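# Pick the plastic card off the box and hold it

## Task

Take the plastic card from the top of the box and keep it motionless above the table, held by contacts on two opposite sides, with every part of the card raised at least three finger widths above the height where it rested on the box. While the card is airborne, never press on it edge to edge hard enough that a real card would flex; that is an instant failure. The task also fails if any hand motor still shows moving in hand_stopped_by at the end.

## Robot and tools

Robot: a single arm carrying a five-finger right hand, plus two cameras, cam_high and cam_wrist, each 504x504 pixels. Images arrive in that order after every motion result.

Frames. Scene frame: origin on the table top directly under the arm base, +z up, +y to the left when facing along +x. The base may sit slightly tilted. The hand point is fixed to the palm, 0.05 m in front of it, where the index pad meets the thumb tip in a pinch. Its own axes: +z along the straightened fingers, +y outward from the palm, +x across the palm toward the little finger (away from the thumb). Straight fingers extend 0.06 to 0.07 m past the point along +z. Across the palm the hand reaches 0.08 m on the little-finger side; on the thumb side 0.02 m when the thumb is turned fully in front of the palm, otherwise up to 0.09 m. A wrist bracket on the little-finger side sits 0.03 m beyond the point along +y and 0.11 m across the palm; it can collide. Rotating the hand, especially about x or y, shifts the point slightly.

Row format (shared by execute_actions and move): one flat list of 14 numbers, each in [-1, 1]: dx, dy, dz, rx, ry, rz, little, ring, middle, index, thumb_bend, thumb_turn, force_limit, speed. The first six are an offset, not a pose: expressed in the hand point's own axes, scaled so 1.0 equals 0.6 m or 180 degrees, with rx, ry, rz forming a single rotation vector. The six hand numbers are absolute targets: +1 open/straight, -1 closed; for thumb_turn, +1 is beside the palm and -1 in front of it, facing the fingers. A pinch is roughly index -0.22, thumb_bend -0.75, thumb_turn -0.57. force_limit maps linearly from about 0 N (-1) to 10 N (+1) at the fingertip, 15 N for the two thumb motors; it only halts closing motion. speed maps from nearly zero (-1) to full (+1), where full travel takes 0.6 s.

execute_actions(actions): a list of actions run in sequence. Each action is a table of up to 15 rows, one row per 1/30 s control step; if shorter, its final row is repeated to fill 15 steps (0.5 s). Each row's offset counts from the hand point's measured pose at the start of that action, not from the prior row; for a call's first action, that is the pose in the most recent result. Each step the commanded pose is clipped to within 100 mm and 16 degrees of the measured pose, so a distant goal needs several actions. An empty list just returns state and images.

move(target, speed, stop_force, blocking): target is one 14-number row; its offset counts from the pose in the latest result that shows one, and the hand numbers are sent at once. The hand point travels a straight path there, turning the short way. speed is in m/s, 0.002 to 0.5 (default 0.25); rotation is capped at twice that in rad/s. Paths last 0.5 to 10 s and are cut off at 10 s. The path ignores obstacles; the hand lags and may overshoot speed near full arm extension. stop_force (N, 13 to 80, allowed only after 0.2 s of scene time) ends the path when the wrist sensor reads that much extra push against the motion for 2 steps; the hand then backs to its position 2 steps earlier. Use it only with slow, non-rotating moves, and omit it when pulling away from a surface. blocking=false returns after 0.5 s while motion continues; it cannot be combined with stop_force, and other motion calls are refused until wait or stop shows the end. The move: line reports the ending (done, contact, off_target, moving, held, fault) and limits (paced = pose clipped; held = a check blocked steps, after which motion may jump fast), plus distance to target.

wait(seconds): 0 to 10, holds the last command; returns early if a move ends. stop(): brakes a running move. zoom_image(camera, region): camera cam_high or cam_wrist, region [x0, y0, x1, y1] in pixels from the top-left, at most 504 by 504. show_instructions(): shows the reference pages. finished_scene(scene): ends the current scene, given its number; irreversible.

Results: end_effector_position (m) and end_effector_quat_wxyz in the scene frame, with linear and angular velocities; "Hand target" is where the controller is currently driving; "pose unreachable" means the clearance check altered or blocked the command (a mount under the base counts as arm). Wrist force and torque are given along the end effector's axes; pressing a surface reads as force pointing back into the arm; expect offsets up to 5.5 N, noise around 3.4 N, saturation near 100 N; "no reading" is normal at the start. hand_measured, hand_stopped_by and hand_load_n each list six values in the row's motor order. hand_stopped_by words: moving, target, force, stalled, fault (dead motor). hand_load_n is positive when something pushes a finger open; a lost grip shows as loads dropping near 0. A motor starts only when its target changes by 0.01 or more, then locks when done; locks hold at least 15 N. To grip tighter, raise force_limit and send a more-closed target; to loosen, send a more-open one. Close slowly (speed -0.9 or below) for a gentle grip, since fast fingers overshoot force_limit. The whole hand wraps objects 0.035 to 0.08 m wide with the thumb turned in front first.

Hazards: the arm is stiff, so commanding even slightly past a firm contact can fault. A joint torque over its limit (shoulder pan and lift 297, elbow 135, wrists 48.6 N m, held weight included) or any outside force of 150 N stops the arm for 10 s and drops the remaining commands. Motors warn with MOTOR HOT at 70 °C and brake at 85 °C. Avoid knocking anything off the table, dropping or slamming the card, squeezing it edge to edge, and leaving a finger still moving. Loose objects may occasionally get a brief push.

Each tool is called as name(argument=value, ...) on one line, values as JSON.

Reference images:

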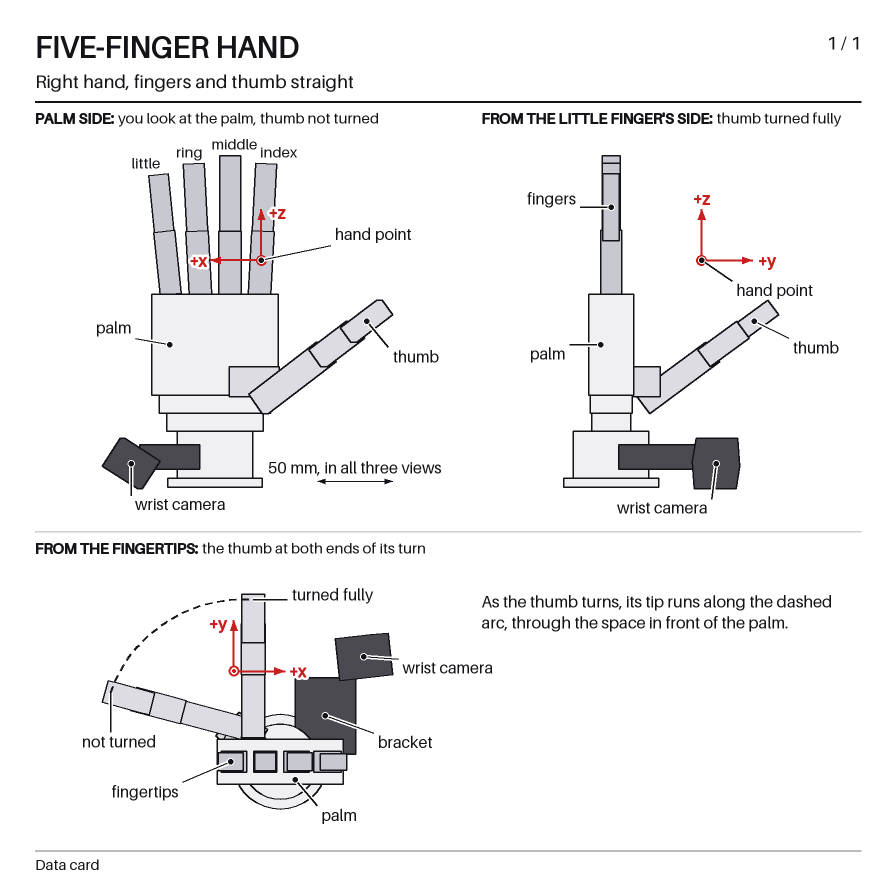

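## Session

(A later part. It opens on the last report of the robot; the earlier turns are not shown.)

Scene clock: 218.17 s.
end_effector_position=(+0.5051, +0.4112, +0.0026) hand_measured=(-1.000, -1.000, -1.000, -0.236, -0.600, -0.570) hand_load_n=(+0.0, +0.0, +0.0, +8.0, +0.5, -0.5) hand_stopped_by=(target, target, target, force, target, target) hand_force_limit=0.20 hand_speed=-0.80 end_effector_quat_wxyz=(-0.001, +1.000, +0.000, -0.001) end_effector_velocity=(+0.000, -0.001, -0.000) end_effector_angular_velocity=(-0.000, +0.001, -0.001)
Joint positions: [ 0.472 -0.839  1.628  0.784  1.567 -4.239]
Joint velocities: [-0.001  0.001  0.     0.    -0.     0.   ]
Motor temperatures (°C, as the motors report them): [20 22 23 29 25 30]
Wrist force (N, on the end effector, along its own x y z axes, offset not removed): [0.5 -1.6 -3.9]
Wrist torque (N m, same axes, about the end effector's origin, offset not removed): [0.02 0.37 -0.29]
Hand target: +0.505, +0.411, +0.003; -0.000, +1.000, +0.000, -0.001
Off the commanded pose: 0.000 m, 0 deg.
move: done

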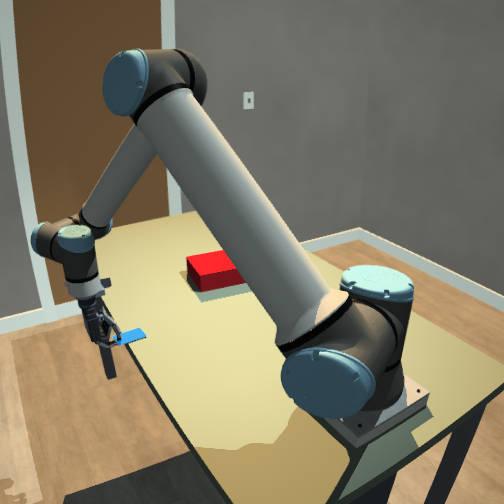

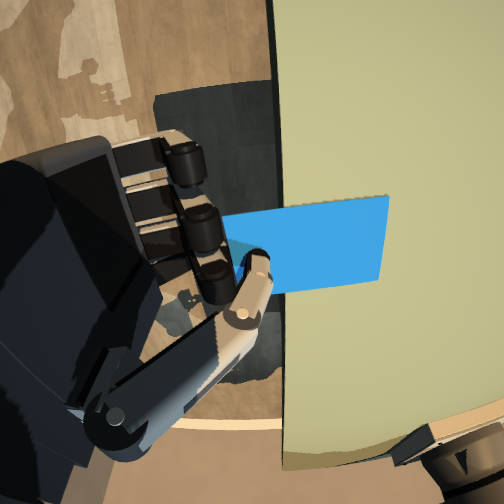

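Gripped. Lifting slowly and moving over the table.

move(target=[0,0,-0.06,0,0,0,-1,-1,-1,-0.5,-0.6,-0.57,0.2,-0.8], speed=0.03)

move(target=[0,0.2,-0.25,0,0,0,-1,-1,-1,-0.5,-0.6,-0.57,0.2,-0.8], speed=0.06)

Scene clock: 220.37 s.
end_effector_position=(+0.5053, +0.4112, +0.0384) hand_measured=(-1.000, -1.000, -1.000, -0.236, -0.600, -0.570) hand_load_n=(+0.0, +0.0, +0.0, +8.0, +0.5, -0.5) hand_stopped_by=(target, target, target, force, target, target) hand_force_limit=0.20 hand_speed=-0.80 end_effector_quat_wxyz=(-0.001, +1.000, +0.000, -0.001) end_effector_velocity=(-0.000, -0.000, +0.002) end_effector_angular_velocity=(-0.000, +0.000, +0.000)
Joint positions: [ 0.472 -0.879  1.621  0.831  1.567 -4.239]
Joint velocities: [ 0.    -0.002 -0.     0.002  0.     0.   ]
Motor temperatures (°C, as the motors report them): [20 22 23 29 25 30]
Wrist force (N, on the end effector, along its own x y z axes, offset not removed): [-0.2 -1.4 -1.8]
Wrist torque (N m, same axes, about the end effector's origin, offset not removed): [0.14 0.46 -0.27]
Hand target: +0.505, +0.411, +0.039; -0.001, +1.000, +0.000, -0.001
Off the commanded pose: 0.000 m, 0 deg.
move: done

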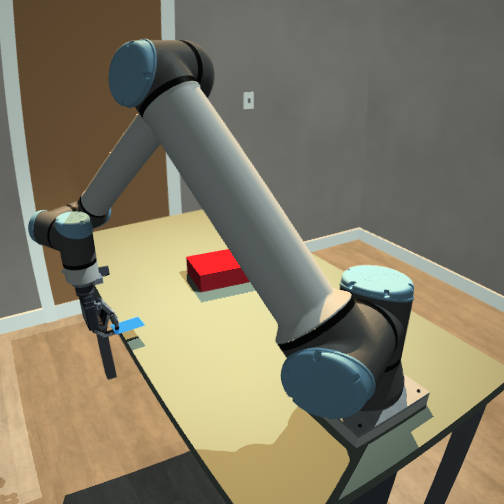

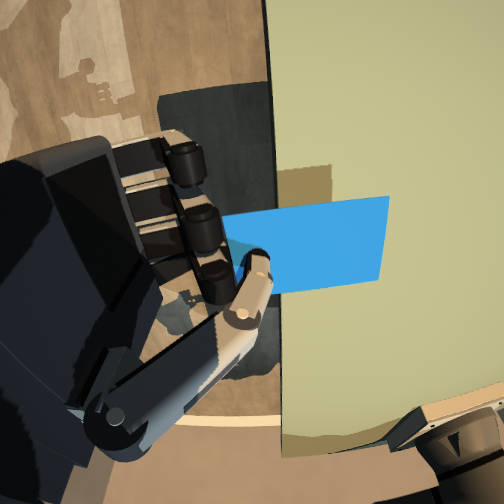

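Scene clock: 223.93 s.
end_effector_position=(+0.5060, +0.2910, +0.1882) hand_measured=(-1.000, -1.000, -1.000, -0.236, -0.600, -0.570) hand_load_n=(+0.0, +0.0, +0.0, +8.0, +0.5, -0.5) hand_stopped_by=(target, target, target, force, target, target) hand_force_limit=0.20 hand_speed=-0.80 end_effector_quat_wxyz=(-0.000, +1.000, +0.000, -0.001) end_effector_velocity=(-0.000, -0.001, +0.002) end_effector_angular_velocity=(+0.000, -0.001, +0.001)
Joint positions: [ 0.301 -1.128  1.717  0.983  1.568 -4.41 ]
Joint velocities: [-0.001 -0.003  0.     0.002  0.    -0.002]
Motor temperatures (°C, as the motors report them): [20 22 23 29 25 30]
Wrist force (N, on the end effector, along its own x y z axes, offset not removed): [3.1 -1.2 -2.5]
Wrist torque (N m, same axes, about the end effector's origin, offset not removed): [0.17 -0.07 -0.15]
Hand target: +0.506, +0.291, +0.188; -0.000, +1.000, +0.000, -0.001
Off the commanded pose: 0.001 m, 0 deg.
move: done

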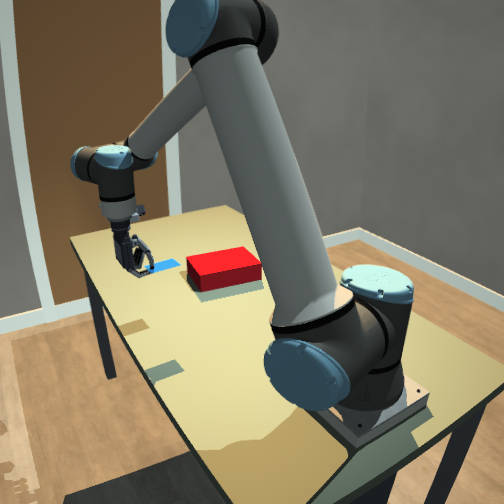

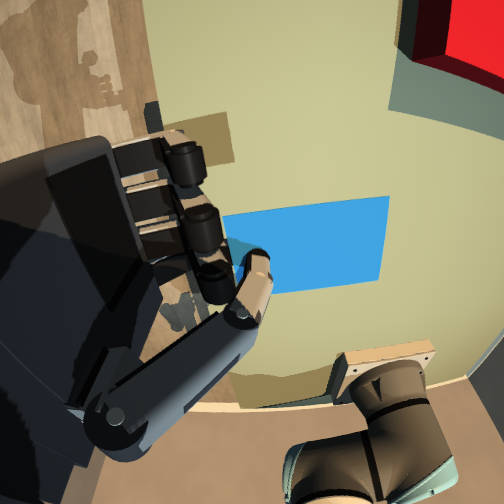

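finished_scene(scene=1)

The scene is finished: the task was done.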